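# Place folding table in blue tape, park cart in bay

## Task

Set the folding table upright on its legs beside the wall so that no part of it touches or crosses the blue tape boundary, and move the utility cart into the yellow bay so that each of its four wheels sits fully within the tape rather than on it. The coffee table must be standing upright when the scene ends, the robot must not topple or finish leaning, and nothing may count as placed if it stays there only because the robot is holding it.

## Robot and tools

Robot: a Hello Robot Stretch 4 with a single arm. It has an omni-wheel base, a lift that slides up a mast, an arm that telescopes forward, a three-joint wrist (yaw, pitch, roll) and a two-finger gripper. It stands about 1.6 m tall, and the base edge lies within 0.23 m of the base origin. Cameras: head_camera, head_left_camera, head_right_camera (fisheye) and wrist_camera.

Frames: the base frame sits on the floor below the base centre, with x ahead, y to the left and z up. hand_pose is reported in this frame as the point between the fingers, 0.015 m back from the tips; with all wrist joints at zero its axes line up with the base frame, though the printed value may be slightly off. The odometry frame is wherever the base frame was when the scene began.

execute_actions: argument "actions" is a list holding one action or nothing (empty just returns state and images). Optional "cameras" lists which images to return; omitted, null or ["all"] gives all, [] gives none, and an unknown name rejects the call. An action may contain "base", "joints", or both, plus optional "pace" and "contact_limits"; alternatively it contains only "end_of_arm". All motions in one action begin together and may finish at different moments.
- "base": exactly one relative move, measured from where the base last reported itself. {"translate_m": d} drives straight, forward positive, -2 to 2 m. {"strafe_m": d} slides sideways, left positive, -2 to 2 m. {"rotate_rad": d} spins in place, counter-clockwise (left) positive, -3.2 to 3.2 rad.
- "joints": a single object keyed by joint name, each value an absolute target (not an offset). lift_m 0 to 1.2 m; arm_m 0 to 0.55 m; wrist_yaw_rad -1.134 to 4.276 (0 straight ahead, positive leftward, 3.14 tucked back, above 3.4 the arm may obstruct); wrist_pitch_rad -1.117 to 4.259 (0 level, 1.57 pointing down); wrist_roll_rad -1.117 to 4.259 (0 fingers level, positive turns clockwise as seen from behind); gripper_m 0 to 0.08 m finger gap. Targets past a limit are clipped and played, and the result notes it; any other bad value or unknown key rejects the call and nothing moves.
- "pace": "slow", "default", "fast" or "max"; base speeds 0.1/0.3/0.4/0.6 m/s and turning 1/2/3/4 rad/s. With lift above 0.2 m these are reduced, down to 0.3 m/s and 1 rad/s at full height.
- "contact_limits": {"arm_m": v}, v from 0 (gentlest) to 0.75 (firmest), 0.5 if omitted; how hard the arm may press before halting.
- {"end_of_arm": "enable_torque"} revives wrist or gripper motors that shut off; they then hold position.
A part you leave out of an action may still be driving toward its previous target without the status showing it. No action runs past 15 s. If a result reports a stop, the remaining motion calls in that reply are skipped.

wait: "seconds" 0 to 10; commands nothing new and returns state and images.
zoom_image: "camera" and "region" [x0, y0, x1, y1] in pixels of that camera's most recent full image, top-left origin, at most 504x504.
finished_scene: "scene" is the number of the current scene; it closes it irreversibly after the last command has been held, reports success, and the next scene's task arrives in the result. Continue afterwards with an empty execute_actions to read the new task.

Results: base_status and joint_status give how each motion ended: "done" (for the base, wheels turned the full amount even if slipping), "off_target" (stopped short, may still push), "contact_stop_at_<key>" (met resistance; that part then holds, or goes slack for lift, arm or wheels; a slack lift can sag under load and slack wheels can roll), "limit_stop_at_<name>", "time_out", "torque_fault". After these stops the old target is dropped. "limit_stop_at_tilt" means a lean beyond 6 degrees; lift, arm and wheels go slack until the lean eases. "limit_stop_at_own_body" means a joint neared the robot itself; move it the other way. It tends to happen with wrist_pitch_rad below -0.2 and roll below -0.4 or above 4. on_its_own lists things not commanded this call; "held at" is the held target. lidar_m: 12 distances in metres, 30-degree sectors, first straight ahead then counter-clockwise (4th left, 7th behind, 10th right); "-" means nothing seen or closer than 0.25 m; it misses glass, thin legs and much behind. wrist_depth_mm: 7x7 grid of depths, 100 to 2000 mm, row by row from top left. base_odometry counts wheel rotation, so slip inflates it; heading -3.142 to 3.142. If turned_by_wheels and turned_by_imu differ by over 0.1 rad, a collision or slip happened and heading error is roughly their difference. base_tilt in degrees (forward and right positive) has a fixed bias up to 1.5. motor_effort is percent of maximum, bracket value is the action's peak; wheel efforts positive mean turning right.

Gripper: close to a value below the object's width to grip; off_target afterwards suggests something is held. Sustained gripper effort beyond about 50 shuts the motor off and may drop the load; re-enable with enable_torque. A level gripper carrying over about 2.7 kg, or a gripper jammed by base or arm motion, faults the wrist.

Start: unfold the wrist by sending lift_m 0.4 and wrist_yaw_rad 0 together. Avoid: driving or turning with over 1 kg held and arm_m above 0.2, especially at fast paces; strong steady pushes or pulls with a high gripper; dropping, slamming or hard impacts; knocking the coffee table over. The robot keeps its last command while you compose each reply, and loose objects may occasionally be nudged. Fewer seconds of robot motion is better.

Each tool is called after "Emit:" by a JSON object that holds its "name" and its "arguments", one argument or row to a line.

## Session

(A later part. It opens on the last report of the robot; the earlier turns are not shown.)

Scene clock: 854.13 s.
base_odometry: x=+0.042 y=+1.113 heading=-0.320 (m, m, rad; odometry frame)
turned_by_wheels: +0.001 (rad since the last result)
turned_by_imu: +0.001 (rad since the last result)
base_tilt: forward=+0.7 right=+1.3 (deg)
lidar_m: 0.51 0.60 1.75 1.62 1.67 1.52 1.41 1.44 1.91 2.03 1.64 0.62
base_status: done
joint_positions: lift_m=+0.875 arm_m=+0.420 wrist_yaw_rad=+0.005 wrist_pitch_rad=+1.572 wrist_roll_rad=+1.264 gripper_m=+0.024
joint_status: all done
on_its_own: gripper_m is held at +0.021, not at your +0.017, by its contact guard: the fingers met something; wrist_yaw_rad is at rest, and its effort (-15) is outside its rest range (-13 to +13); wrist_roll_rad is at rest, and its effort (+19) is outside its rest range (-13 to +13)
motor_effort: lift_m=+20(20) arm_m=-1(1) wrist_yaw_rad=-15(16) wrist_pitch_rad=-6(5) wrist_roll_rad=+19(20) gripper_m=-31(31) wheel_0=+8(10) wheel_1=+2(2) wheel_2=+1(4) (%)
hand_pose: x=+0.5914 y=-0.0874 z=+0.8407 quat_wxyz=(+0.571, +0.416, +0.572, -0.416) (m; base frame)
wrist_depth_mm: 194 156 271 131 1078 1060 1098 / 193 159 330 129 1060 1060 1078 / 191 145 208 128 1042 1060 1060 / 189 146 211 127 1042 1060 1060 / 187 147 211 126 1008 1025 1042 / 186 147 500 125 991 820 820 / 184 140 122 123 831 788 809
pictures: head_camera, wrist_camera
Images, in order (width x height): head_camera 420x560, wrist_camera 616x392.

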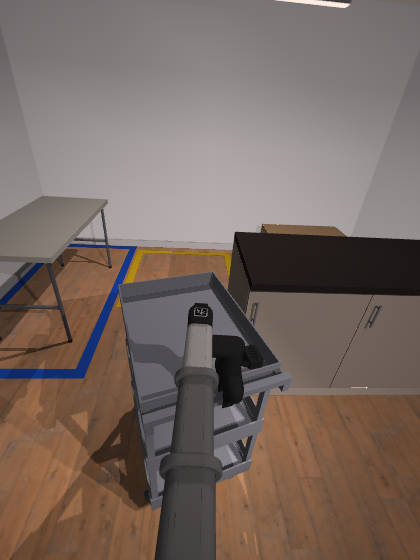

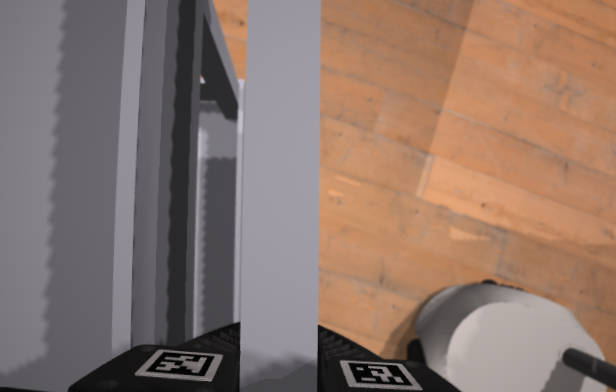

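Emit:
{"name": "execute_actions", "arguments": {
  "actions": [
    {"base":{"translate_m":0.14},"pace":"slow"}
  ],
  "cameras": []
}}

Emit:
{"name": "execute_actions", "arguments": {
  "actions": [
    {"base":{"strafe_m":0.04},"pace":"slow"}
  ],
  "cameras": []
}}

Emit:
{"name": "execute_actions", "arguments": {
  "actions": [
    {"base":{"translate_m":0.14},"pace":"slow"}
  ],
  "cameras": []
}}

Emit:
{"name": "execute_actions", "arguments": {
  "actions": [
    {"base":{"strafe_m":0.12},"joints":{"wrist_roll_rad":1.4},"pace":"slow"}
  ],
  "cameras": []
}}

Emit:
{"name": "execute_actions", "arguments": {
  "actions": [
    {"base":{"strafe_m":0.12},"joints":{"wrist_roll_rad":1.57},"pace":"slow"}
  ],
  "cameras": ["head_camera","head_left_camera","wrist_camera"]
}}

Scene clock: 865.67 s.
base_odometry: x=+0.174 y=+1.069 heading=-0.320 (m, m, rad; odometry frame)
turned_by_wheels: +0.000 (rad since the last result)
turned_by_imu: -0.003 (rad since the last result)
base_tilt: forward=+0.7 right=+1.4 (deg)
lidar_m: 0.52 0.57 1.74 1.63 1.65 1.68 1.56 1.59 2.09 2.04 1.46 0.61
base_status: done
joint_positions: lift_m=+0.875 arm_m=+0.420 wrist_yaw_rad=+0.000 wrist_pitch_rad=+1.573 wrist_roll_rad=+1.268 gripper_m=+0.024
joint_status: not commanded
on_its_own: gripper_m is held at +0.021, not at your +0.017, by its contact guard: the fingers met something
motor_effort: lift_m=+20(20) arm_m=-1(1) wrist_yaw_rad=-2(15) wrist_pitch_rad=-8(25) wrist_roll_rad=+6(18) gripper_m=-32(32) wheel_0=+0(8) wheel_1=-1(11) wheel_2=-5(11) (%)
hand_pose: x=+0.5907 y=-0.0874 z=+0.8407 quat_wxyz=(+0.569, +0.418, +0.570, -0.419) (m; base frame)
wrist_depth_mm: 194 149 219 131 1060 1060 1098 / 192 152 357 130 1060 1060 1078 / 191 155 462 128 1042 1060 1078 / 189 158 492 127 1042 1060 1042 / 187 144 211 126 1025 1008 1060 / 185 146 439 125 1008 809 831 / 183 139 122 123 820 798 798
pictures: none
No camera images: the call's "cameras" was empty. Leave "cameras" out to get every camera's image.

Scene clock: 867.13 s.
base_odometry: x=+0.187 y=+1.106 heading=-0.321 (m, m, rad; odometry frame)
turned_by_wheels: -0.001 (rad since the last result)
turned_by_imu: -0.002 (rad since the last result)
base_tilt: forward=+0.7 right=+1.3 (deg)
lidar_m: 0.51 1.64 1.71 1.59 1.64 1.67 1.55 1.60 2.11 2.10 1.45 0.61
base_status: done
joint_positions: lift_m=+0.875 arm_m=+0.420 wrist_yaw_rad=-0.002 wrist_pitch_rad=+1.569 wrist_roll_rad=+1.271 gripper_m=+0.024
joint_status: not commanded
on_its_own: gripper_m is held at +0.021, not at your +0.017, by its contact guard: the fingers met something
motor_effort: lift_m=+20(20) arm_m=-1(1) wrist_yaw_rad=+3(4) wrist_pitch_rad=+4(10) wrist_roll_rad=-3(7) gripper_m=-27(32) wheel_0=-8(11) wheel_1=-1(4) wheel_2=-5(7) (%)
hand_pose: x=+0.5914 y=-0.0874 z=+0.8407 quat_wxyz=(+0.569, +0.421, +0.568, -0.420) (m; base frame)
wrist_depth_mm: 195 196 208 132 1078 1060 1098 / 193 195 362 130 1042 1078 1078 / 191 193 512 129 1042 1078 1060 / 189 148 449 128 1008 1042 1078 / 187 153 492 126 1025 1025 1042 / 186 144 442 125 1025 820 820 / 183 138 122 123 831 788 798
pictures: none
No camera images: the call's "cameras" was empty. Leave "cameras" out to get every camera's image.

Scene clock: 869.83 s.
base_odometry: x=+0.320 y=+1.062 heading=-0.321 (m, m, rad; odometry frame)
turned_by_wheels: +0.000 (rad since the last result)
turned_by_imu: -0.001 (rad since the last result)
base_tilt: forward=+0.7 right=+1.3 (deg)
lidar_m: 0.52 1.52 1.72 1.60 1.65 1.85 1.69 1.73 2.22 2.09 1.22 0.62
base_status: done
joint_positions: lift_m=+0.875 arm_m=+0.420 wrist_yaw_rad=-0.006 wrist_pitch_rad=+1.573 wrist_roll_rad=+1.274 gripper_m=+0.024
joint_status: not commanded
on_its_own: gripper_m is held at +0.021, not at your +0.017, by its contact guard: the fingers met something; wrist_yaw_rad is at rest, and its effort (+15) is outside its rest range (-13 to +13)
motor_effort: lift_m=+20(20) arm_m=-1(1) wrist_yaw_rad=+15(18) wrist_pitch_rad=-6(12) wrist_roll_rad=-10(10) gripper_m=-27(27) wheel_0=+4(4) wheel_1=+1(2) wheel_2=-3(12) (%)
hand_pose: x=+0.5902 y=-0.0874 z=+0.8407 quat_wxyz=(+0.567, +0.422, +0.568, -0.423) (m; base frame)
wrist_depth_mm: 194 196 204 131 1078 1078 1098 / 193 194 342 130 1060 1078 1098 / 191 191 512 128 1025 1060 1078 / 189 148 459 127 1042 1060 1060 / 187 152 504 126 1008 1025 1060 / 185 144 442 125 1008 820 831 / 184 138 122 123 831 798 798
pictures: none
No camera images: the call's "cameras" was empty. Leave "cameras" out to get every camera's image.

Scene clock: 872.20 s.
base_odometry: x=+0.358 y=+1.176 heading=-0.322 (m, m, rad; odometry frame)
turned_by_wheels: -0.001 (rad since the last result)
turned_by_imu: -0.003 (rad since the last result)
base_tilt: forward=+0.7 right=+1.4 (deg)
lidar_m: 0.56 1.45 1.58 1.49 1.50 1.85 1.69 1.74 2.29 2.20 1.20 0.60
base_status: done
joint_positions: lift_m=+0.875 arm_m=+0.420 wrist_yaw_rad=-0.005 wrist_pitch_rad=+1.564 wrist_roll_rad=+1.407 gripper_m=+0.025
joint_status: all done
on_its_own: gripper_m is held at +0.021, not at your +0.017, by its contact guard: the fingers met something; wrist_yaw_rad is at rest, and its effort (+14) is outside its rest range (-13 to +13); wrist_roll_rad is at rest, and its effort (-19) is outside its rest range (-13 to +13)
motor_effort: lift_m=+20(20) arm_m=-1(1) wrist_yaw_rad=+14(16) wrist_pitch_rad=+16(13) wrist_roll_rad=-19(20) gripper_m=-35(35) wheel_0=-8(12) wheel_1=-3(3) wheel_2=-2(4) (%)
hand_pose: x=+0.5920 y=-0.0874 z=+0.8407 quat_wxyz=(+0.540, +0.460, +0.536, -0.457) (m; base frame)
wrist_depth_mm: 196 199 164 133 1060 1098 1078 / 194 196 179 131 1042 1060 1078 / 192 194 202 129 1025 1042 1060 / 190 191 480 128 1025 1042 1060 / 188 189 512 126 1025 1042 1042 / 186 155 442 125 991 798 809 / 185 137 122 124 917 798 798
pictures: none
No camera images: the call's "cameras" was empty. Leave "cameras" out to get every camera's image.

Scene clock: 874.53 s.
base_odometry: x=+0.396 y=+1.290 heading=-0.323 (m, m, rad; odometry frame)
turned_by_wheels: -0.001 (rad since the last result)
turned_by_imu: -0.002 (rad since the last result)
base_tilt: forward=+0.7 right=+1.3 (deg)
lidar_m: 0.57 1.38 1.45 1.38 1.39 1.80 1.71 1.73 2.28 2.33 1.21 0.57
base_status: done
joint_positions: lift_m=+0.875 arm_m=+0.420 wrist_yaw_rad=-0.005 wrist_pitch_rad=+1.565 wrist_roll_rad=+1.577 gripper_m=+0.025
joint_status: all done
on_its_own: gripper_m is held at +0.021, not at your +0.017, by its contact guard: the fingers met something; wrist_yaw_rad is at rest, and its effort (+14) is outside its rest range (-13 to +13); wrist_roll_rad is at rest, and its effort (-21) is outside its rest range (-13 to +13)
motor_effort: lift_m=+20(20) arm_m=-1(1) wrist_yaw_rad=+14(20) wrist_pitch_rad=+14(19) wrist_roll_rad=-21(23) gripper_m=-37(37) wheel_0=-7(9) wheel_1=-3(6) wheel_2=-1(0) (%)
hand_pose: x=+0.5919 y=-0.0874 z=+0.8407 quat_wxyz=(+0.498, +0.504, +0.496, -0.502) (m; base frame)
wrist_depth_mm: 196 199 167 133 1060 1078 1078 / 194 197 172 131 1060 1060 1078 / 192 196 195 129 1042 1060 1078 / 190 192 452 128 1025 1042 1060 / 187 189 512 126 1008 831 820 / 186 155 442 125 991 809 798 / 185 137 122 123 991 820 809
pictures: head_camera, head_left_camera, wrist_camera
Images, in order (width x height): head_camera 420x560, head_left_camera 420x672, wrist_camera 616x392.

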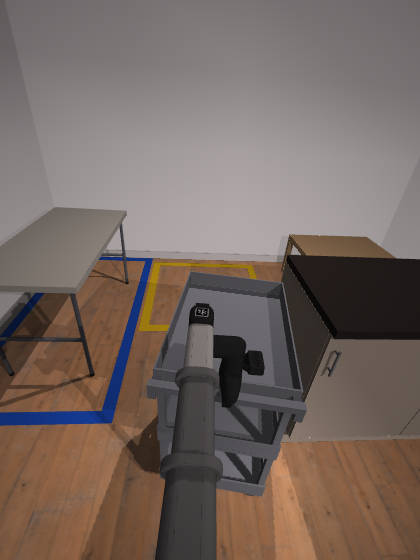

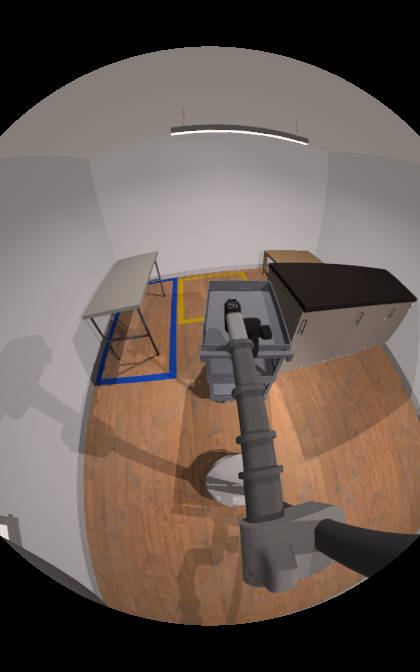

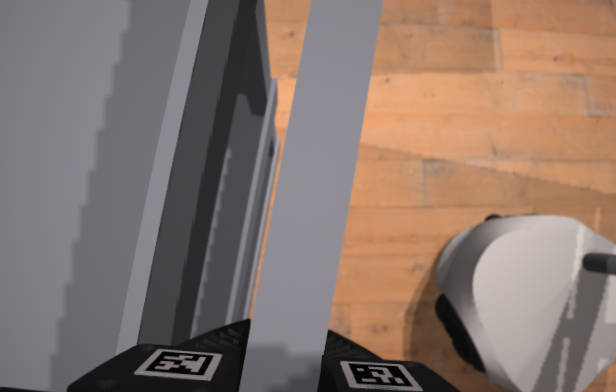

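Emit:
{"name": "execute_actions", "arguments": {
  "actions": [
    {"base":{"translate_m":-0.3},"joints":{"wrist_roll_rad":1.75},"pace":"slow"}
  ],
  "cameras": []
}}

Emit:
{"name": "execute_actions", "arguments": {
  "actions": [
    {"base":{"strafe_m":-0.12},"joints":{"wrist_roll_rad":1.5},"pace":"slow"}
  ],
  "cameras": []
}}

Emit:
{"name": "execute_actions", "arguments": {
  "actions": [
    {"base":{"strafe_m":-0.13},"joints":{"wrist_roll_rad":1.25},"pace":"slow"}
  ],
  "cameras": ["head_camera","wrist_camera"]
}}

Scene clock: 891.23 s.
base_odometry: x=+0.111 y=+1.385 heading=-0.322 (m, m, rad; odometry frame)
turned_by_wheels: +0.001 (rad since the last result)
turned_by_imu: +0.004 (rad since the last result)
base_tilt: forward=+0.7 right=+1.3 (deg)
lidar_m: 0.55 1.67 1.44 1.32 1.38 1.53 1.41 1.44 1.91 2.33 1.66 0.58
base_status: done
joint_positions: lift_m=+0.875 arm_m=+0.420 wrist_yaw_rad=+0.008 wrist_pitch_rad=+1.565 wrist_roll_rad=+1.744 gripper_m=+0.024
joint_status: all done
on_its_own: gripper_m is held at +0.021, not at your +0.017, by its contact guard: the fingers met something; wrist_yaw_rad is at rest, and its effort (-23) is outside its rest range (-13 to +13); wrist_roll_rad is at rest, and its effort (+18) is outside its rest range (-13 to +13)
motor_effort: lift_m=+20(20) arm_m=-1(1) wrist_yaw_rad=-23(29) wrist_pitch_rad=+13(27) wrist_roll_rad=+18(22) gripper_m=-30(37) wheel_0=+4(6) wheel_1=+3(3) wheel_2=+8(15) (%)
hand_pose: x=+0.5930 y=-0.0874 z=+0.8407 quat_wxyz=(+0.458, +0.541, +0.456, -0.538) (m; base frame)
wrist_depth_mm: 195 155 273 131 1060 1078 1098 / 194 158 359 130 1060 1060 1078 / 191 159 206 129 1025 1042 1060 / 190 145 208 128 1042 917 820 / 187 146 210 126 1025 809 798 / 186 147 211 125 1008 831 809 / 185 140 122 123 976 1025 1025
pictures: none
No camera images: the call's "cameras" was empty. Leave "cameras" out to get every camera's image.

Scene clock: 893.57 s.
base_odometry: x=+0.073 y=+1.271 heading=-0.321 (m, m, rad; odometry frame)
turned_by_wheels: +0.001 (rad since the last result)
turned_by_imu: +0.000 (rad since the last result)
base_tilt: forward=+0.7 right=+1.3 (deg)
lidar_m: 0.54 1.70 1.56 1.46 1.49 1.52 1.41 1.42 1.88 2.21 1.66 0.60
base_status: done
joint_positions: lift_m=+0.875 arm_m=+0.420 wrist_yaw_rad=+0.002 wrist_pitch_rad=+1.572 wrist_roll_rad=+1.497 gripper_m=+0.024
joint_status: all done
on_its_own: gripper_m is held at +0.021, not at your +0.017, by its contact guard: the fingers met something
motor_effort: lift_m=+20(20) arm_m=-1(1) wrist_yaw_rad=-5(25) wrist_pitch_rad=-10(13) wrist_roll_rad=+10(25) gripper_m=-26(40) wheel_0=+4(10) wheel_1=+2(5) wheel_2=+0(6) (%)
hand_pose: x=+0.5909 y=-0.0874 z=+0.8407 quat_wxyz=(+0.518, +0.480, +0.519, -0.481) (m; base frame)
wrist_depth_mm: 194 196 273 131 1042 1098 1098 / 193 195 357 130 1042 1078 1098 / 191 191 452 129 1025 1060 1098 / 189 151 455 127 1008 1025 1078 / 187 156 508 126 1025 854 831 / 185 144 439 125 1008 798 809 / 183 138 122 123 991 798 798
pictures: none
No camera images: the call's "cameras" was empty. Leave "cameras" out to get every camera's image.

Scene clock: 896.00 s.
base_odometry: x=+0.032 y=+1.148 heading=-0.321 (m, m, rad; odometry frame)
turned_by_wheels: +0.000 (rad since the last result)
turned_by_imu: +0.000 (rad since the last result)
base_tilt: forward=+0.7 right=+1.3 (deg)
lidar_m: 0.52 0.57 1.70 1.59 1.63 1.53 1.40 1.43 1.86 2.09 1.70 0.62
base_status: done
joint_positions: lift_m=+0.875 arm_m=+0.420 wrist_yaw_rad=-0.002 wrist_pitch_rad=+1.573 wrist_roll_rad=+1.250 gripper_m=+0.024
joint_status: all done
on_its_own: gripper_m is held at +0.021, not at your +0.017, by its contact guard: the fingers met something
motor_effort: lift_m=+20(20) arm_m=-1(1) wrist_yaw_rad=+5(34) wrist_pitch_rad=-10(10) wrist_roll_rad=+0(33) gripper_m=-27(49) wheel_0=+5(7) wheel_1=-1(6) wheel_2=-2(3) (%)
hand_pose: x=+0.5905 y=-0.0874 z=+0.8407 quat_wxyz=(+0.572, +0.414, +0.574, -0.415) (m; base frame)
wrist_depth_mm: 194 196 196 131 1060 1098 1098 / 192 195 214 130 1060 1060 1098 / 191 191 508 128 1042 1060 1078 / 189 190 517 127 1025 1042 1060 / 187 150 504 126 1025 1025 1042 / 186 155 439 125 1008 809 1042 / 183 138 122 123 820 788 798
pictures: head_camera, wrist_camera
Images, in order (width x height): head_camera 420x560, wrist_camera 616x392.

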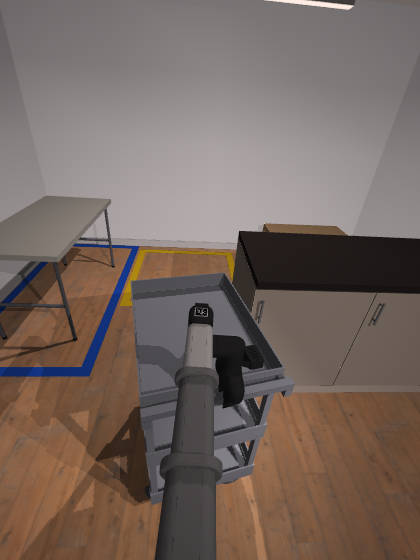

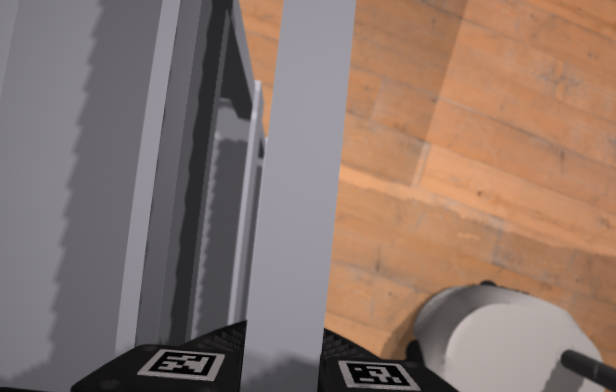

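Emit:
{"name": "execute_actions", "arguments": {
  "actions": [
    {"base":{"strafe_m":0.12},"joints":{"wrist_roll_rad":1.5},"pace":"slow"}
  ],
  "cameras": []
}}

Emit:
{"name": "execute_actions", "arguments": {
  "actions": [
    {"base":{"strafe_m":0.14},"joints":{"wrist_roll_rad":1.8},"pace":"slow"}
  ],
  "cameras": ["wrist_camera"]
}}

Emit:
{"name": "execute_actions", "arguments": {
  "actions": [
    {"base":{"translate_m":-0.2},"pace":"slow"}
  ],
  "cameras": []
}}

Emit:
{"name": "execute_actions", "arguments": {
  "actions": [
    {"base":{"strafe_m":0.06},"pace":"slow"}
  ],
  "cameras": []
}}

Emit:
{"name": "execute_actions", "arguments": {
  "actions": [
    {"base":{"translate_m":-0.2},"pace":"slow"}
  ],
  "cameras": ["head_camera","wrist_camera"]
}}

Scene clock: 915.33 s.
base_odometry: x=+0.070 y=+1.262 heading=-0.322 (m, m, rad; odometry frame)
turned_by_wheels: +0.000 (rad since the last result)
turned_by_imu: -0.001 (rad since the last result)
base_tilt: forward=+0.7 right=+1.3 (deg)
lidar_m: 0.55 1.72 1.57 1.46 1.52 1.53 1.40 1.43 1.89 2.21 1.69 0.58
base_status: done
joint_positions: lift_m=+0.875 arm_m=+0.420 wrist_yaw_rad=+0.000 wrist_pitch_rad=+1.569 wrist_roll_rad=+1.500 gripper_m=+0.024
joint_status: all done
on_its_own: gripper_m is held at +0.021, not at your +0.017, by its contact guard: the fingers met something
motor_effort: lift_m=+20(20) arm_m=-1(1) wrist_yaw_rad=-2(23) wrist_pitch_rad=+1(12) wrist_roll_rad=+2(32) gripper_m=-31(44) wheel_0=-2(7) wheel_1=-1(2) wheel_2=-1(0) (%)
hand_pose: x=+0.5915 y=-0.0874 z=+0.8407 quat_wxyz=(+0.518, +0.482, +0.517, -0.481) (m; base frame)
wrist_depth_mm: 195 196 276 131 1078 1078 1098 / 193 194 216 130 1042 1060 1098 / 191 152 452 129 1042 1042 1078 / 190 155 466 128 1042 1042 1042 / 188 144 492 126 1025 866 820 / 186 145 209 125 991 809 820 / 184 139 122 123 991 798 809
pictures: none
No camera images: the call's "cameras" was empty. Leave "cameras" out to get every camera's image.

Scene clock: 917.87 s.
torque_fault: gripper_m switched itself off since the last result.
base_odometry: x=+0.115 y=+1.394 heading=-0.322 (m, m, rad; odometry frame)
turned_by_wheels: +0.000 (rad since the last result)
turned_by_imu: -0.001 (rad since the last result)
base_tilt: forward=+0.7 right=+1.3 (deg)
lidar_m: 0.55 1.63 1.42 1.31 1.34 1.53 1.40 1.44 1.89 2.33 1.67 0.57
base_status: done
joint_positions: lift_m=+0.875 arm_m=+0.420 wrist_yaw_rad=-0.002 wrist_pitch_rad=+1.572 wrist_roll_rad=+1.800 gripper_m=+0.050
joint_status: all done
on_its_own: gripper_m is off since a torque_fault, until you send "end_of_arm": "enable_torque" (your +0.017 is given up)
motor_effort: lift_m=+20(20) arm_m=-1(1) wrist_yaw_rad=+5(49) wrist_pitch_rad=-8(10) wrist_roll_rad=+1(50) gripper_m=+0(56) wheel_0=-3(5) wheel_1=+0(10) wheel_2=-1(4) (%)
hand_pose: x=+0.5907 y=-0.0874 z=+0.8407 quat_wxyz=(+0.439, +0.554, +0.439, -0.555) (m; base frame)
wrist_depth_mm: 167 200 130 1060 1078 1098 1098 / 193 187 129 1025 1060 1098 1098 / 190 172 128 1008 1042 1060 1078 / 189 158 126 1008 1025 831 831 / 188 146 126 1008 1008 809 820 / 186 141 140 1008 1008 878 820 / 184 106 125 124 127 1008 1025
pictures: wrist_camera
Images, in order (width x height): wrist_camera 616x392.

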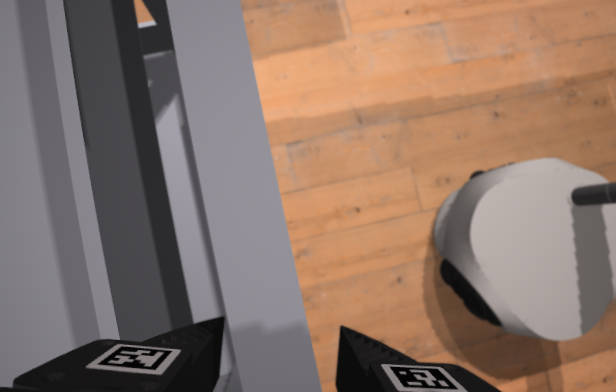

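Scene clock: 921.13 s.
base_odometry: x=-0.075 y=+1.458 heading=-0.322 (m, m, rad; odometry frame)
turned_by_wheels: +0.000 (rad since the last result)
turned_by_imu: +0.000 (rad since the last result)
base_tilt: forward=+0.7 right=+1.3 (deg)
lidar_m: 0.54 1.86 1.40 1.32 1.34 1.31 1.21 1.22 1.60 2.37 1.95 0.63
base_status: done
joint_positions: lift_m=+0.875 arm_m=+0.420 wrist_yaw_rad=+0.002 wrist_pitch_rad=+1.566 wrist_roll_rad=+1.800 gripper_m=+0.080
joint_status: not commanded
on_its_own: gripper_m is off since a torque_fault, until you send "end_of_arm": "enable_torque" (your +0.017 is given up)
motor_effort: lift_m=+20(20) arm_m=-1(1) wrist_yaw_rad=-6(26) wrist_pitch_rad=+12(43) wrist_roll_rad=+2(4) gripper_m=+0(0) wheel_0=-4(11) wheel_1=-1(5) wheel_2=+2(14) (%)
hand_pose: x=+0.5922 y=-0.0874 z=+0.8407 quat_wxyz=(+0.441, +0.555, +0.439, -0.552) (m; base frame)
wrist_depth_mm: 171 129 1025 1042 1078 1098 1098 / 166 127 1025 1042 1060 1078 1078 / 155 126 854 1042 1060 1042 1078 / 145 125 831 991 1025 842 831 / 135 162 136 1008 991 809 809 / 129 156 124 976 1008 891 798 / - 121 122 991 146 1008 1042
pictures: none
No camera images: the call's "cameras" was empty. Leave "cameras" out to get every camera's image.

Scene clock: 922.87 s.
base_odometry: x=-0.056 y=+1.514 heading=-0.322 (m, m, rad; odometry frame)
turned_by_wheels: +0.000 (rad since the last result)
turned_by_imu: +0.000 (rad since the last result)
base_tilt: forward=+0.7 right=+1.4 (deg)
lidar_m: 0.62 1.82 1.36 1.23 1.27 1.33 1.22 1.26 1.64 2.41 1.96 0.60
base_status: done
joint_positions: lift_m=+0.875 arm_m=+0.420 wrist_yaw_rad=+0.000 wrist_pitch_rad=+1.569 wrist_roll_rad=+1.800 gripper_m=+0.080
joint_status: not commanded
on_its_own: gripper_m is off since a torque_fault, until you send "end_of_arm": "enable_torque" (your +0.017 is given up)
motor_effort: lift_m=+20(20) arm_m=-1(1) wrist_yaw_rad=-2(5) wrist_pitch_rad=+0(11) wrist_roll_rad=+2(2) gripper_m=+0(0) wheel_0=-2(8) wheel_1=+2(6) wheel_2=+0(0) (%)
hand_pose: x=+0.5915 y=-0.0874 z=+0.8407 quat_wxyz=(+0.440, +0.554, +0.440, -0.553) (m; base frame)
wrist_depth_mm: 165 128 1025 1060 1060 1078 1118 / 154 127 1008 1042 1078 1060 1078 / 144 126 842 1025 1025 1042 1078 / 134 171 128 1042 1042 842 820 / 131 169 124 1025 1042 798 820 / 130 155 123 991 1008 866 809 / - 122 122 976 146 1008 1025
pictures: none
No camera images: the call's "cameras" was empty. Leave "cameras" out to get every camera's image.

Scene clock: 926.17 s.
base_odometry: x=-0.246 y=+1.578 heading=-0.323 (m, m, rad; odometry frame)
turned_by_wheels: -0.001 (rad since the last result)
turned_by_imu: -0.002 (rad since the last result)
base_tilt: forward=+0.7 right=+1.3 (deg)
lidar_m: 0.64 1.93 1.31 1.23 1.28 1.09 1.01 1.04 1.35 2.44 2.29 0.62
base_status: done
joint_positions: lift_m=+0.875 arm_m=+0.420 wrist_yaw_rad=+0.001 wrist_pitch_rad=+1.567 wrist_roll_rad=+1.800 gripper_m=+0.080
joint_status: not commanded
on_its_own: gripper_m is off since a torque_fault, until you send "end_of_arm": "enable_torque" (your +0.017 is given up)
motor_effort: lift_m=+20(20) arm_m=-1(1) wrist_yaw_rad=-3(14) wrist_pitch_rad=+8(23) wrist_roll_rad=+1(2) gripper_m=+0(0) wheel_0=-8(9) wheel_1=-4(5) wheel_2=-1(11) (%)
hand_pose: x=+0.5920 y=-0.0874 z=+0.8407 quat_wxyz=(+0.441, +0.555, +0.439, -0.553) (m; base frame)
wrist_depth_mm: 173 129 1042 1042 1060 1078 1098 / 171 128 1008 1025 1042 1078 1098 / 160 126 1008 1008 1042 1042 1078 / 147 125 842 1008 1042 842 831 / 137 125 139 991 1008 809 820 / 130 155 124 991 1008 891 809 / - 121 123 976 146 1008 1025
pictures: head_camera, wrist_camera
Images, in order (width x height): head_camera 420x560, wrist_camera 616x392.

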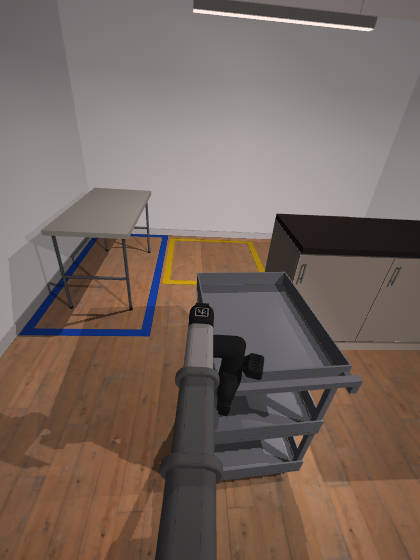

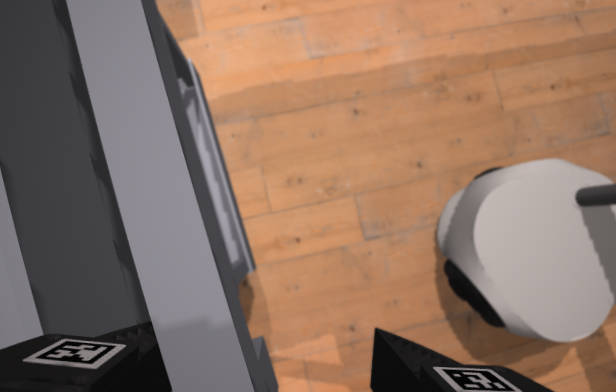

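Emit:
{"name": "execute_actions", "arguments": {
  "actions": [
    {"end_of_arm":"enable_torque"}
  ]
}}

Emit:
{"name": "execute_actions", "arguments": {
  "actions": [
    {"joints":{"lift_m":1.0}}
  ]
}}

Scene clock: 944.17 s.
base_odometry: x=-0.246 y=+1.578 heading=-0.323 (m, m, rad; odometry frame)
turned_by_wheels: +0.000 (rad since the last result)
turned_by_imu: -0.001 (rad since the last result)
base_tilt: forward=+0.7 right=+1.4 (deg)
lidar_m: 0.62 1.94 1.34 1.23 1.28 1.11 1.03 1.03 1.34 2.43 2.25 0.60
base_status: not commanded
joint_positions: lift_m=+0.875 arm_m=+0.420 wrist_yaw_rad=+0.001 wrist_pitch_rad=+1.567 wrist_roll_rad=+1.800 gripper_m=+0.080
joint_status: not commanded
end_of_arm: enable_torque: each motor that was off is on again
on_its_own: gripper_m is held at +0.080, not at your +0.017, since a torque_fault
motor_effort: lift_m=+20(20) arm_m=-1(1) wrist_yaw_rad=-3(3) wrist_pitch_rad=+6(10) wrist_roll_rad=+0(1) gripper_m=+0(0) wheel_0=-8(8) wheel_1=-4(4) wheel_2=-1(1) (%)
hand_pose: x=+0.5920 y=-0.0874 z=+0.8407 quat_wxyz=(+0.441, +0.555, +0.439, -0.553) (m; base frame)
wrist_depth_mm: 174 129 1025 1042 1042 1098 1098 / 171 128 1025 1025 1060 1078 1098 / 159 126 1008 1025 1042 1060 1098 / 147 125 842 1008 1042 831 831 / 137 125 139 1008 1025 820 809 / 130 155 124 991 991 891 809 / - 122 122 976 146 1008 1042
pictures: head_camera, head_left_camera, head_right_camera, wrist_camera
Images, in order (width x height): head_camera 420x560, head_left_camera 420x672, head_right_camera 420x672, wrist_camera 616x392.

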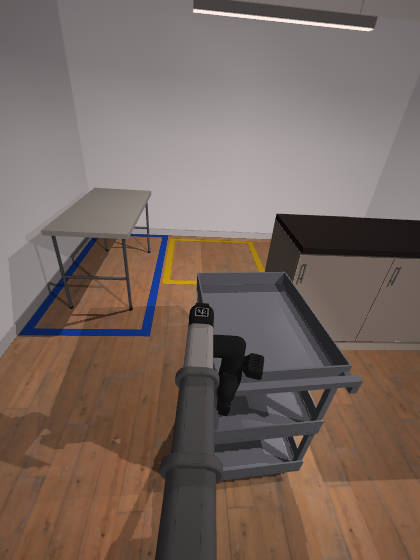

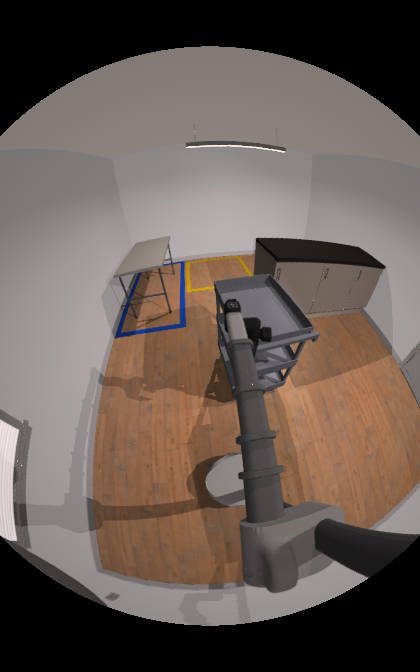

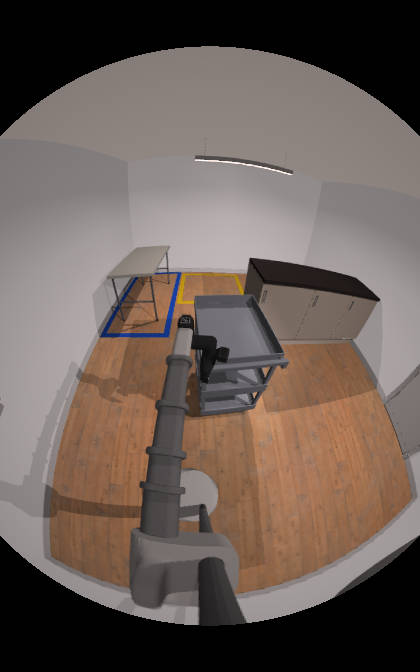

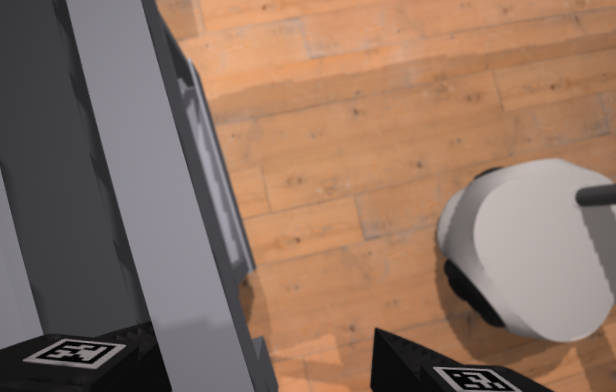

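Scene clock: 945.73 s.
base_odometry: x=-0.246 y=+1.578 heading=-0.322 (m, m, rad; odometry frame)
turned_by_wheels: +0.001 (rad since the last result)
turned_by_imu: +0.001 (rad since the last result)
base_tilt: forward=+0.7 right=+1.3 (deg)
lidar_m: 0.57 1.93 1.32 1.21 1.26 1.11 1.02 1.05 1.35 2.44 2.27 0.63
base_status: not commanded
joint_positions: lift_m=+1.000 arm_m=+0.420 wrist_yaw_rad=+0.000 wrist_pitch_rad=+1.570 wrist_roll_rad=+1.800 gripper_m=+0.080
joint_status: all done
on_its_own: gripper_m is held at +0.080, not at your +0.017, since a torque_fault
motor_effort: lift_m=+25(26) arm_m=-1(1) wrist_yaw_rad=-2(5) wrist_pitch_rad=+2(12) wrist_roll_rad=+1(0) gripper_m=+0(0) wheel_0=-1(8) wheel_1=-1(4) wheel_2=-1(2) (%)
hand_pose: x=+0.5914 y=-0.0874 z=+0.9652 quat_wxyz=(+0.440, +0.554, +0.439, -0.554) (m; base frame)
wrist_depth_mm: 322 270 1160 1160 1205 1205 1255 / 317 306 1160 1182 1205 1229 1205 / 314 315 640 1138 1182 1182 1229 / 310 314 274 1138 1160 946 960 / 307 310 256 1138 1138 931 946 / 303 307 267 1118 1160 960 1160 / - 122 1078 1118 146 1118 1182
pictures: head_camera, head_left_camera, head_right_camera, wrist_camera
Images, in order (width x height): head_camera 420x560, head_left_camera 420x672, head_right_camera 420x672, wrist_camera 616x392.

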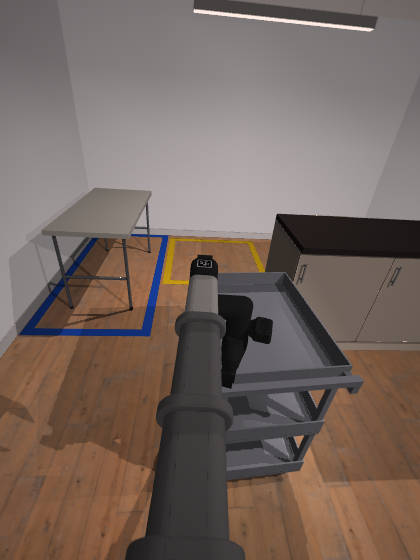

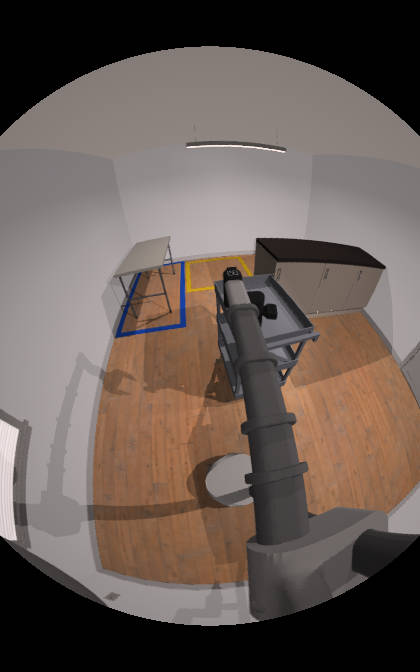

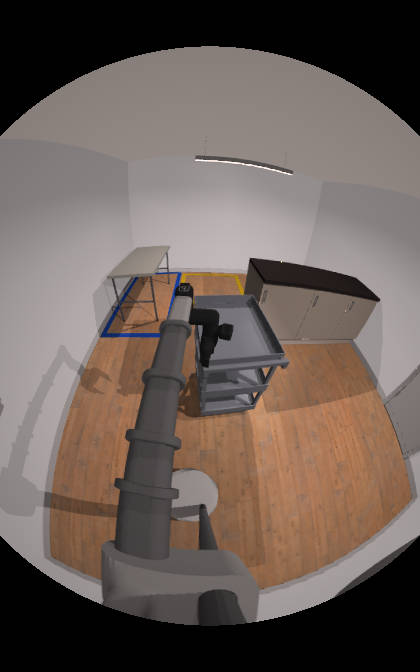

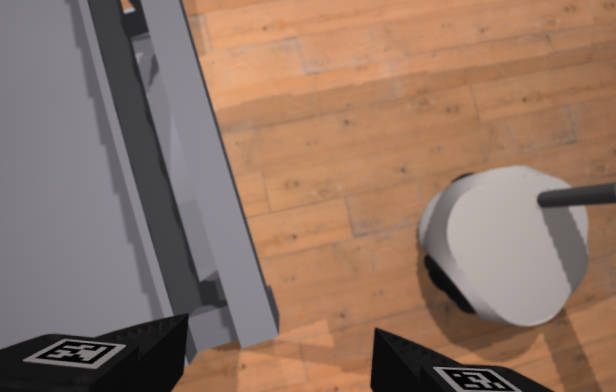

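Emit:
{"name": "execute_actions", "arguments": {
  "actions": [
    {"base":{"strafe_m":-0.19},"joints":{"wrist_roll_rad":1.57,"gripper_m":0.06,"arm_m":0.44}}
  ],
  "cameras": ["head_camera","wrist_camera"]
}}

Scene clock: 963.20 s.
base_odometry: x=-0.306 y=+1.398 heading=-0.323 (m, m, rad; odometry frame)
turned_by_wheels: +0.000 (rad since the last result)
turned_by_imu: -0.001 (rad since the last result)
base_tilt: forward=+0.6 right=+1.4 (deg)
lidar_m: 0.57 2.08 1.53 1.41 1.47 1.09 1.01 1.03 1.35 2.22 2.25 0.63
base_status: done
joint_positions: lift_m=+1.000 arm_m=+0.439 wrist_yaw_rad=+0.000 wrist_pitch_rad=+1.570 wrist_roll_rad=+1.571 gripper_m=+0.060
joint_status: all done
motor_effort: lift_m=+26(26) arm_m=+4(6) wrist_yaw_rad=-1(2) wrist_pitch_rad=-3(0) wrist_roll_rad=-1(1) gripper_m=-2(4) wheel_0=+0(10) wheel_1=+0(5) wheel_2=-1(3) (%)
hand_pose: x=+0.6104 y=-0.0874 z=+0.9652 quat_wxyz=(+0.500, +0.500, +0.500, -0.500) (m; base frame)
wrist_depth_mm: 317 320 300 1205 1205 1229 1255 / 315 319 340 1160 1205 1205 1205 / 314 317 257 1160 1160 1205 1205 / 310 314 317 1138 1160 1182 1205 / 306 310 304 1118 1160 946 946 / 304 306 246 1118 1138 946 946 / - 105 242 1098 133 917 1042
pictures: head_camera, wrist_camera
Images, in order (width x height): head_camera 420x560, wrist_camera 616x392.

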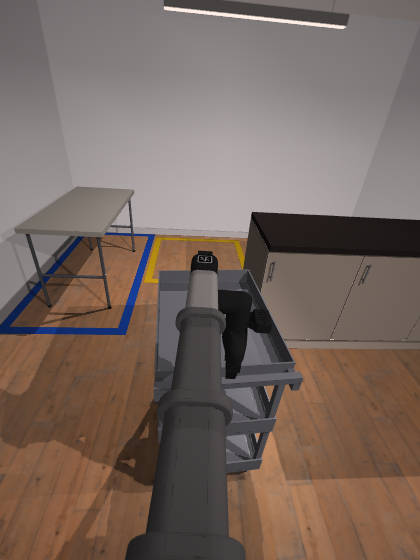

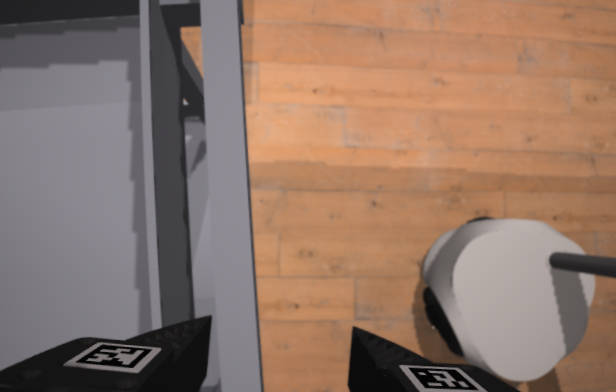

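Emit:
{"name": "execute_actions", "arguments": {
  "actions": [
    {"joints":{"arm_m":0.47}}
  ],
  "cameras": []
}}

Emit:
{"name": "execute_actions", "arguments": {
  "actions": [
    {"joints":{"lift_m":0.875}}
  ],
  "cameras": ["wrist_camera"]
}}

Scene clock: 968.50 s.
base_odometry: x=-0.306 y=+1.398 heading=-0.323 (m, m, rad; odometry frame)
turned_by_wheels: +0.000 (rad since the last result)
turned_by_imu: -0.001 (rad since the last result)
base_tilt: forward=+0.7 right=+1.3 (deg)
lidar_m: 0.57 2.07 1.53 1.43 1.47 1.08 1.00 1.04 1.37 2.21 2.27 0.64
base_status: not commanded
joint_positions: lift_m=+1.000 arm_m=+0.469 wrist_yaw_rad=+0.000 wrist_pitch_rad=+1.570 wrist_roll_rad=+1.571 gripper_m=+0.060
joint_status: all done
motor_effort: lift_m=+25(25) arm_m=+4(3) wrist_yaw_rad=-1(1) wrist_pitch_rad=+1(0) wrist_roll_rad=-1(0) gripper_m=-2(2) wheel_0=+0(0) wheel_1=+0(0) wheel_2=-1(1) (%)
hand_pose: x=+0.6403 y=-0.0874 z=+0.9652 quat_wxyz=(+0.500, +0.500, +0.500, -0.500) (m; base frame)
wrist_depth_mm: 317 324 300 1182 1205 1205 1255 / 315 320 324 1182 1182 1182 1229 / 314 319 322 1138 1160 1205 1229 / 309 314 317 1138 1182 1182 1205 / 307 312 315 1138 1138 960 946 / 304 309 312 1118 1118 931 946 / - 105 273 1078 133 917 931
pictures: none
No camera images: the call's "cameras" was empty. Leave "cameras" out to get every camera's image.

Scene clock: 970.07 s.
base_odometry: x=-0.306 y=+1.398 heading=-0.323 (m, m, rad; odometry frame)
turned_by_wheels: +0.000 (rad since the last result)
turned_by_imu: +0.000 (rad since the last result)
base_tilt: forward=+0.7 right=+1.3 (deg)
lidar_m: 0.58 2.09 1.53 1.42 1.46 1.09 0.98 1.04 1.33 2.21 2.26 0.64
base_status: not commanded
joint_positions: lift_m=+0.875 arm_m=+0.469 wrist_yaw_rad=-0.001 wrist_pitch_rad=+1.571 wrist_roll_rad=+1.570 gripper_m=+0.060
joint_status: all done
motor_effort: lift_m=+17(21) arm_m=+4(4) wrist_yaw_rad=+2(7) wrist_pitch_rad=-7(11) wrist_roll_rad=+0(2) gripper_m=+2(3) wheel_0=+0(0) wheel_1=+0(0) wheel_2=-2(3) (%)
hand_pose: x=+0.6399 y=-0.0874 z=+0.8409 quat_wxyz=(+0.500, +0.500, +0.500, -0.500) (m; base frame)
wrist_depth_mm: 196 154 131 1042 1060 1078 1098 / 193 151 130 1042 1042 1078 1098 / 191 148 128 1025 1060 1042 1078 / 189 144 127 1008 1042 1060 1042 / 187 140 126 1008 1025 878 820 / 186 137 152 991 1025 809 809 / - 105 123 976 134 809 798
pictures: wrist_camera
Images, in order (width x height): wrist_camera 616x392.

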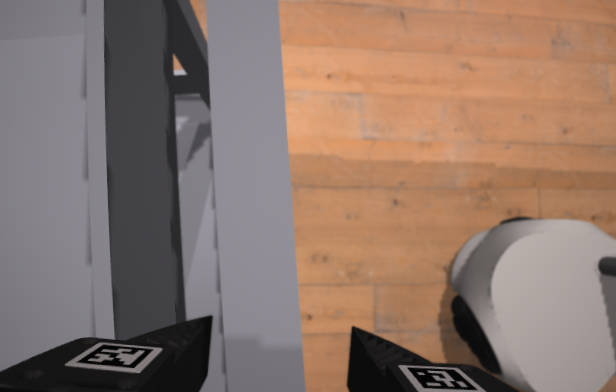

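Emit:
{"name": "execute_actions", "arguments": {
  "actions": [
    {"joints":{"gripper_m":0.04}}
  ],
  "cameras": []
}}

Emit:
{"name": "execute_actions", "arguments": {
  "actions": [
    {"base":{"strafe_m":0.12},"joints":{"wrist_roll_rad":1.75},"pace":"slow"}
  ],
  "cameras": ["head_camera","wrist_camera"]
}}

Scene clock: 977.67 s.
base_odometry: x=-0.306 y=+1.398 heading=-0.323 (m, m, rad; odometry frame)
turned_by_wheels: +0.000 (rad since the last result)
turned_by_imu: -0.001 (rad since the last result)
base_tilt: forward=+0.7 right=+1.3 (deg)
lidar_m: 0.60 2.07 1.53 1.43 1.48 1.08 0.99 1.04 1.33 2.22 2.27 0.64
base_status: not commanded
joint_positions: lift_m=+0.875 arm_m=+0.469 wrist_yaw_rad=-0.001 wrist_pitch_rad=+1.571 wrist_roll_rad=+1.570 gripper_m=+0.040
joint_status: all done
motor_effort: lift_m=+17(17) arm_m=+4(4) wrist_yaw_rad=+0(2) wrist_pitch_rad=-4(5) wrist_roll_rad=+0(0) gripper_m=-2(0) wheel_0=+0(0) wheel_1=+0(0) wheel_2=-3(3) (%)
hand_pose: x=+0.6401 y=-0.0874 z=+0.8409 quat_wxyz=(+0.500, +0.500, +0.500, -0.500) (m; base frame)
wrist_depth_mm: 195 153 131 1060 1060 1098 1078 / 194 150 129 1042 1060 1060 1078 / 192 147 128 1025 1025 1060 1078 / 190 143 127 1008 1042 1060 1078 / 188 140 126 1008 1008 891 809 / 186 148 144 1008 991 809 809 / 184 120 123 124 133 866 809
pictures: none
No camera images: the call's "cameras" was empty. Leave "cameras" out to get every camera's image.

Scene clock: 980.00 s.
base_odometry: x=-0.268 y=+1.511 heading=-0.323 (m, m, rad; odometry frame)
turned_by_wheels: -0.001 (rad since the last result)
turned_by_imu: -0.002 (rad since the last result)
base_tilt: forward=+0.7 right=+1.3 (deg)
lidar_m: 0.61 2.04 1.42 1.30 1.32 1.07 1.02 1.04 1.32 2.34 2.26 0.63
base_status: done
joint_positions: lift_m=+0.875 arm_m=+0.469 wrist_yaw_rad=-0.001 wrist_pitch_rad=+1.573 wrist_roll_rad=+1.749 gripper_m=+0.040
joint_status: all done
motor_effort: lift_m=+17(17) arm_m=+4(5) wrist_yaw_rad=+0(1) wrist_pitch_rad=-9(11) wrist_roll_rad=+2(4) gripper_m=-2(2) wheel_0=-4(11) wheel_1=+0(2) wheel_2=-4(5) (%)
hand_pose: x=+0.6395 y=-0.0874 z=+0.8409 quat_wxyz=(+0.453, +0.542, +0.454, -0.543) (m; base frame)
wrist_depth_mm: 168 198 130 1042 1078 1078 1118 / 192 191 129 1042 1060 1078 1098 / 190 173 128 1025 1042 1060 1078 / 189 157 126 1008 1042 991 831 / 187 144 125 1008 1008 842 820 / 185 141 156 125 1008 917 809 / 183 120 123 124 132 1025 1025
pictures: head_camera, wrist_camera
Images, in order (width x height): head_camera 420x560, wrist_camera 616x392.

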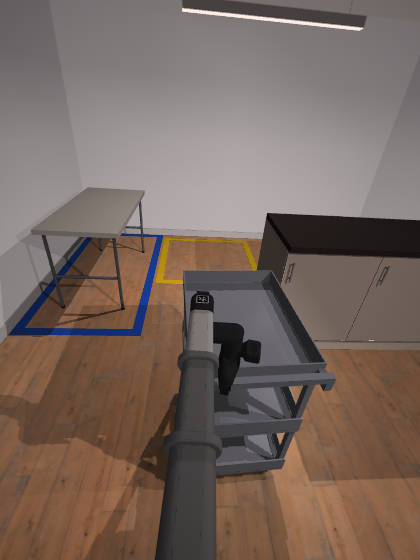

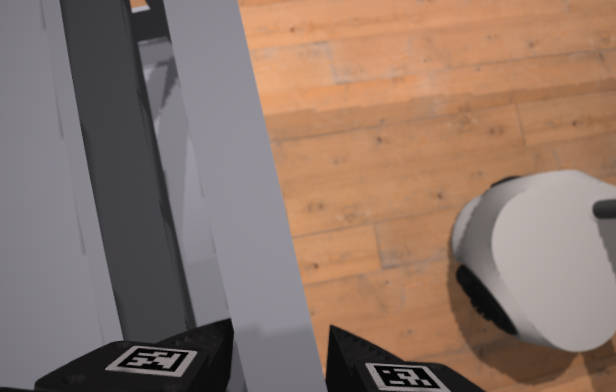

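Emit:
{"name": "execute_actions", "arguments": {
  "actions": [
    {"base":{"strafe_m":-0.12},"joints":{"wrist_roll_rad":1.61},"pace":"slow"}
  ],
  "cameras": []
}}

Emit:
{"name": "execute_actions", "arguments": {
  "actions": [
    {"joints":{"gripper_m":0.017}}
  ],
  "cameras": []
}}

Emit:
{"name": "execute_actions", "arguments": {
  "actions": [
    {"base":{"strafe_m":0.06},"joints":{"wrist_roll_rad":1.72},"pace":"slow"}
  ],
  "cameras": ["head_camera","wrist_camera"]
}}

Scene clock: 988.13 s.
base_odometry: x=-0.306 y=+1.398 heading=-0.322 (m, m, rad; odometry frame)
turned_by_wheels: +0.001 (rad since the last result)
turned_by_imu: +0.001 (rad since the last result)
base_tilt: forward=+0.7 right=+1.3 (deg)
lidar_m: 0.59 2.06 1.53 1.43 1.48 1.11 1.00 1.03 1.35 2.20 2.27 0.66
base_status: done
joint_positions: lift_m=+0.875 arm_m=+0.469 wrist_yaw_rad=+0.003 wrist_pitch_rad=+1.565 wrist_roll_rad=+1.610 gripper_m=+0.040
joint_status: all done
motor_effort: lift_m=+17(17) arm_m=+3(4) wrist_yaw_rad=-8(8) wrist_pitch_rad=+14(12) wrist_roll_rad=+2(9) gripper_m=-2(2) wheel_0=+8(7) wheel_1=+0(4) wheel_2=+3(4) (%)
hand_pose: x=+0.6417 y=-0.0874 z=+0.8409 quat_wxyz=(+0.492, +0.510, +0.490, -0.508) (m; base frame)
wrist_depth_mm: 195 167 130 1042 1078 1078 1098 / 194 161 129 1025 1060 1060 1078 / 192 157 128 1025 1025 1042 1078 / 190 152 126 1008 1042 1042 1060 / 189 147 126 1008 1008 878 820 / 187 142 125 1008 1008 831 809 / 185 120 123 124 133 1008 798
pictures: none
No camera images: the call's "cameras" was empty. Leave "cameras" out to get every camera's image.

Scene clock: 989.00 s.
base_odometry: x=-0.306 y=+1.398 heading=-0.322 (m, m, rad; odometry frame)
turned_by_wheels: +0.000 (rad since the last result)
turned_by_imu: +0.000 (rad since the last result)
base_tilt: forward=+0.7 right=+1.3 (deg)
lidar_m: 0.59 2.09 1.53 1.42 1.46 1.07 0.99 1.03 1.36 2.22 2.24 0.62
base_status: not commanded
joint_positions: lift_m=+0.875 arm_m=+0.470 wrist_yaw_rad=+0.002 wrist_pitch_rad=+1.569 wrist_roll_rad=+1.608 gripper_m=+0.027
joint_status: gripper_m off_target (ended at +0.027, target +0.017)
on_its_own: gripper_m is held at +0.022, not at your +0.017, by its contact guard: the fingers met something
motor_effort: lift_m=+18(18) arm_m=+2(3) wrist_yaw_rad=-6(13) wrist_pitch_rad=+3(21) wrist_roll_rad=+6(5) gripper_m=-38(41) wheel_0=+8(8) wheel_1=+1(1) wheel_2=+3(4) (%)
hand_pose: x=+0.6411 y=-0.0874 z=+0.8409 quat_wxyz=(+0.491, +0.509, +0.491, -0.508) (m; base frame)
wrist_depth_mm: 196 152 131 1042 1060 1078 1098 / 193 147 129 1008 1060 1060 1098 / 192 144 128 1025 1025 1060 1060 / 190 152 211 1025 1025 1042 1042 / 187 146 200 991 1008 878 820 / 186 140 190 125 1008 831 809 / 185 137 123 124 991 1008 798
pictures: none
No camera images: the call's "cameras" was empty. Leave "cameras" out to get every camera's image.

Scene clock: 990.73 s.
base_odometry: x=-0.287 y=+1.455 heading=-0.323 (m, m, rad; odometry frame)
turned_by_wheels: +0.000 (rad since the last result)
turned_by_imu: -0.001 (rad since the last result)
base_tilt: forward=+0.7 right=+1.3 (deg)
lidar_m: 0.61 2.06 1.48 1.34 1.42 1.09 1.00 1.03 1.30 2.30 2.27 0.63
base_status: done
joint_positions: lift_m=+0.875 arm_m=+0.470 wrist_yaw_rad=+0.001 wrist_pitch_rad=+1.572 wrist_roll_rad=+1.718 gripper_m=+0.028
joint_status: all done
on_its_own: gripper_m is held at +0.022, not at your +0.017, by its contact guard: the fingers met something
motor_effort: lift_m=+18(18) arm_m=+2(2) wrist_yaw_rad=-3(38) wrist_pitch_rad=-10(7) wrist_roll_rad=+7(42) gripper_m=-41(44) wheel_0=-3(5) wheel_1=+1(5) wheel_2=-3(5) (%)
hand_pose: x=+0.6403 y=-0.0874 z=+0.8409 quat_wxyz=(+0.462, +0.535, +0.462, -0.536) (m; base frame)
wrist_depth_mm: 195 158 131 1042 1060 1078 1078 / 193 152 130 1025 1060 1060 1098 / 191 147 128 1025 1060 1078 1078 / 189 143 128 1008 1025 1042 831 / 187 148 204 1008 1025 831 820 / 186 141 190 126 1008 904 809 / 184 126 123 124 991 1008 946
pictures: head_camera, wrist_camera
Images, in order (width x height): head_camera 420x560, wrist_camera 616x392.

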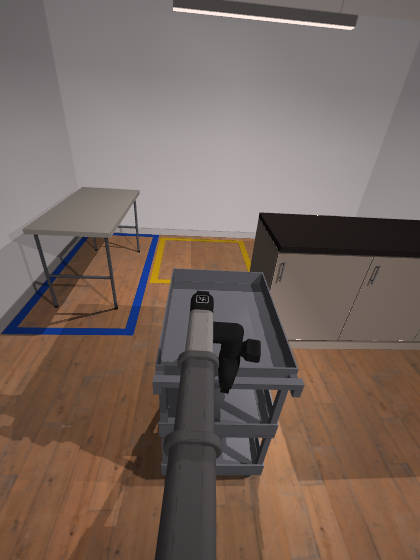

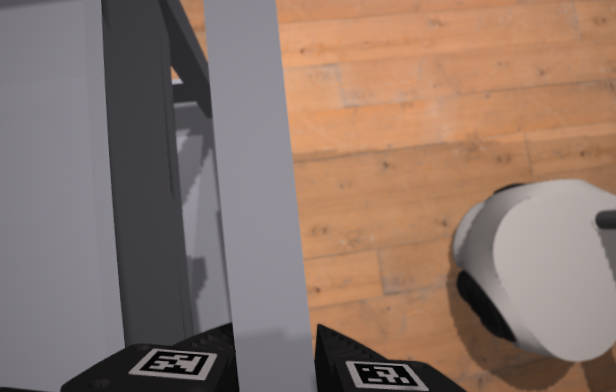

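Emit:
{"name": "execute_actions", "arguments": {
  "actions": [
    {"base":{"strafe_m":0.05},"joints":{"wrist_roll_rad":1.87},"pace":"slow"}
  ],
  "cameras": ["head_camera","wrist_camera"]
}}

Scene clock: 995.40 s.
base_odometry: x=-0.271 y=+1.502 heading=-0.323 (m, m, rad; odometry frame)
turned_by_wheels: +0.000 (rad since the last result)
turned_by_imu: -0.001 (rad since the last result)
base_tilt: forward=+0.7 right=+1.4 (deg)
lidar_m: 0.61 2.04 1.41 1.31 1.36 1.10 1.01 1.04 1.32 2.34 2.29 0.64
base_status: done
joint_positions: lift_m=+0.875 arm_m=+0.470 wrist_yaw_rad=+0.005 wrist_pitch_rad=+1.573 wrist_roll_rad=+1.863 gripper_m=+0.029
joint_status: all done
on_its_own: gripper_m is held at +0.022, not at your +0.017, by its contact guard: the fingers met something; wrist_yaw_rad is at rest, and its effort (-14) is outside its rest range (-13 to +13); wrist_roll_rad is at rest, and its effort (+20) is outside its rest range (-13 to +13)
motor_effort: lift_m=+18(18) arm_m=+2(2) wrist_yaw_rad=-14(39) wrist_pitch_rad=-9(11) wrist_roll_rad=+20(43) gripper_m=-47(48) wheel_0=-2(5) wheel_1=+4(9) wheel_2=+0(2) (%)
hand_pose: x=+0.6405 y=-0.0874 z=+0.8409 quat_wxyz=(+0.423, +0.566, +0.424, -0.567) (m; base frame)
wrist_depth_mm: 195 182 131 1060 1078 1098 1118 / 193 170 129 1042 1042 1078 1078 / 191 160 128 1025 1042 1078 1078 / 190 151 127 1008 1008 866 831 / 187 142 126 1008 1025 842 831 / 186 143 189 156 1008 1025 820 / 183 124 123 124 991 1008 1025
pictures: head_camera, wrist_camera
Images, in order (width x height): head_camera 420x560, wrist_camera 616x392.

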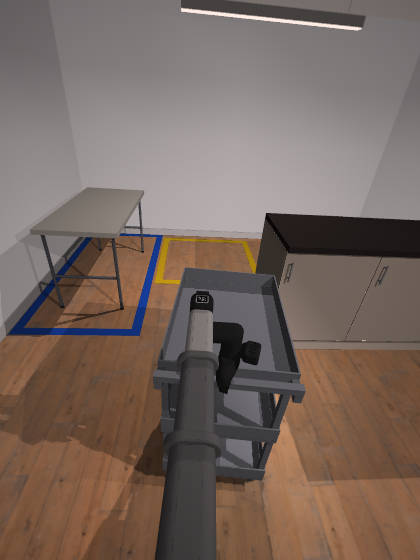

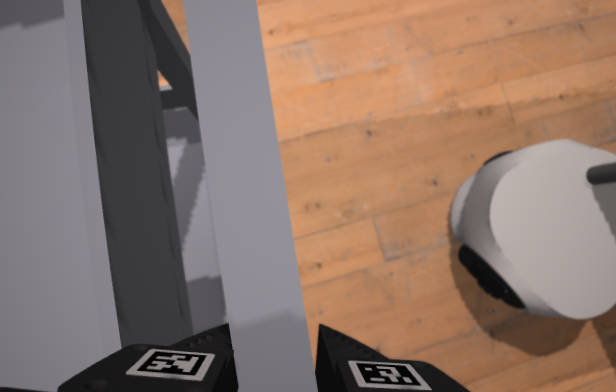

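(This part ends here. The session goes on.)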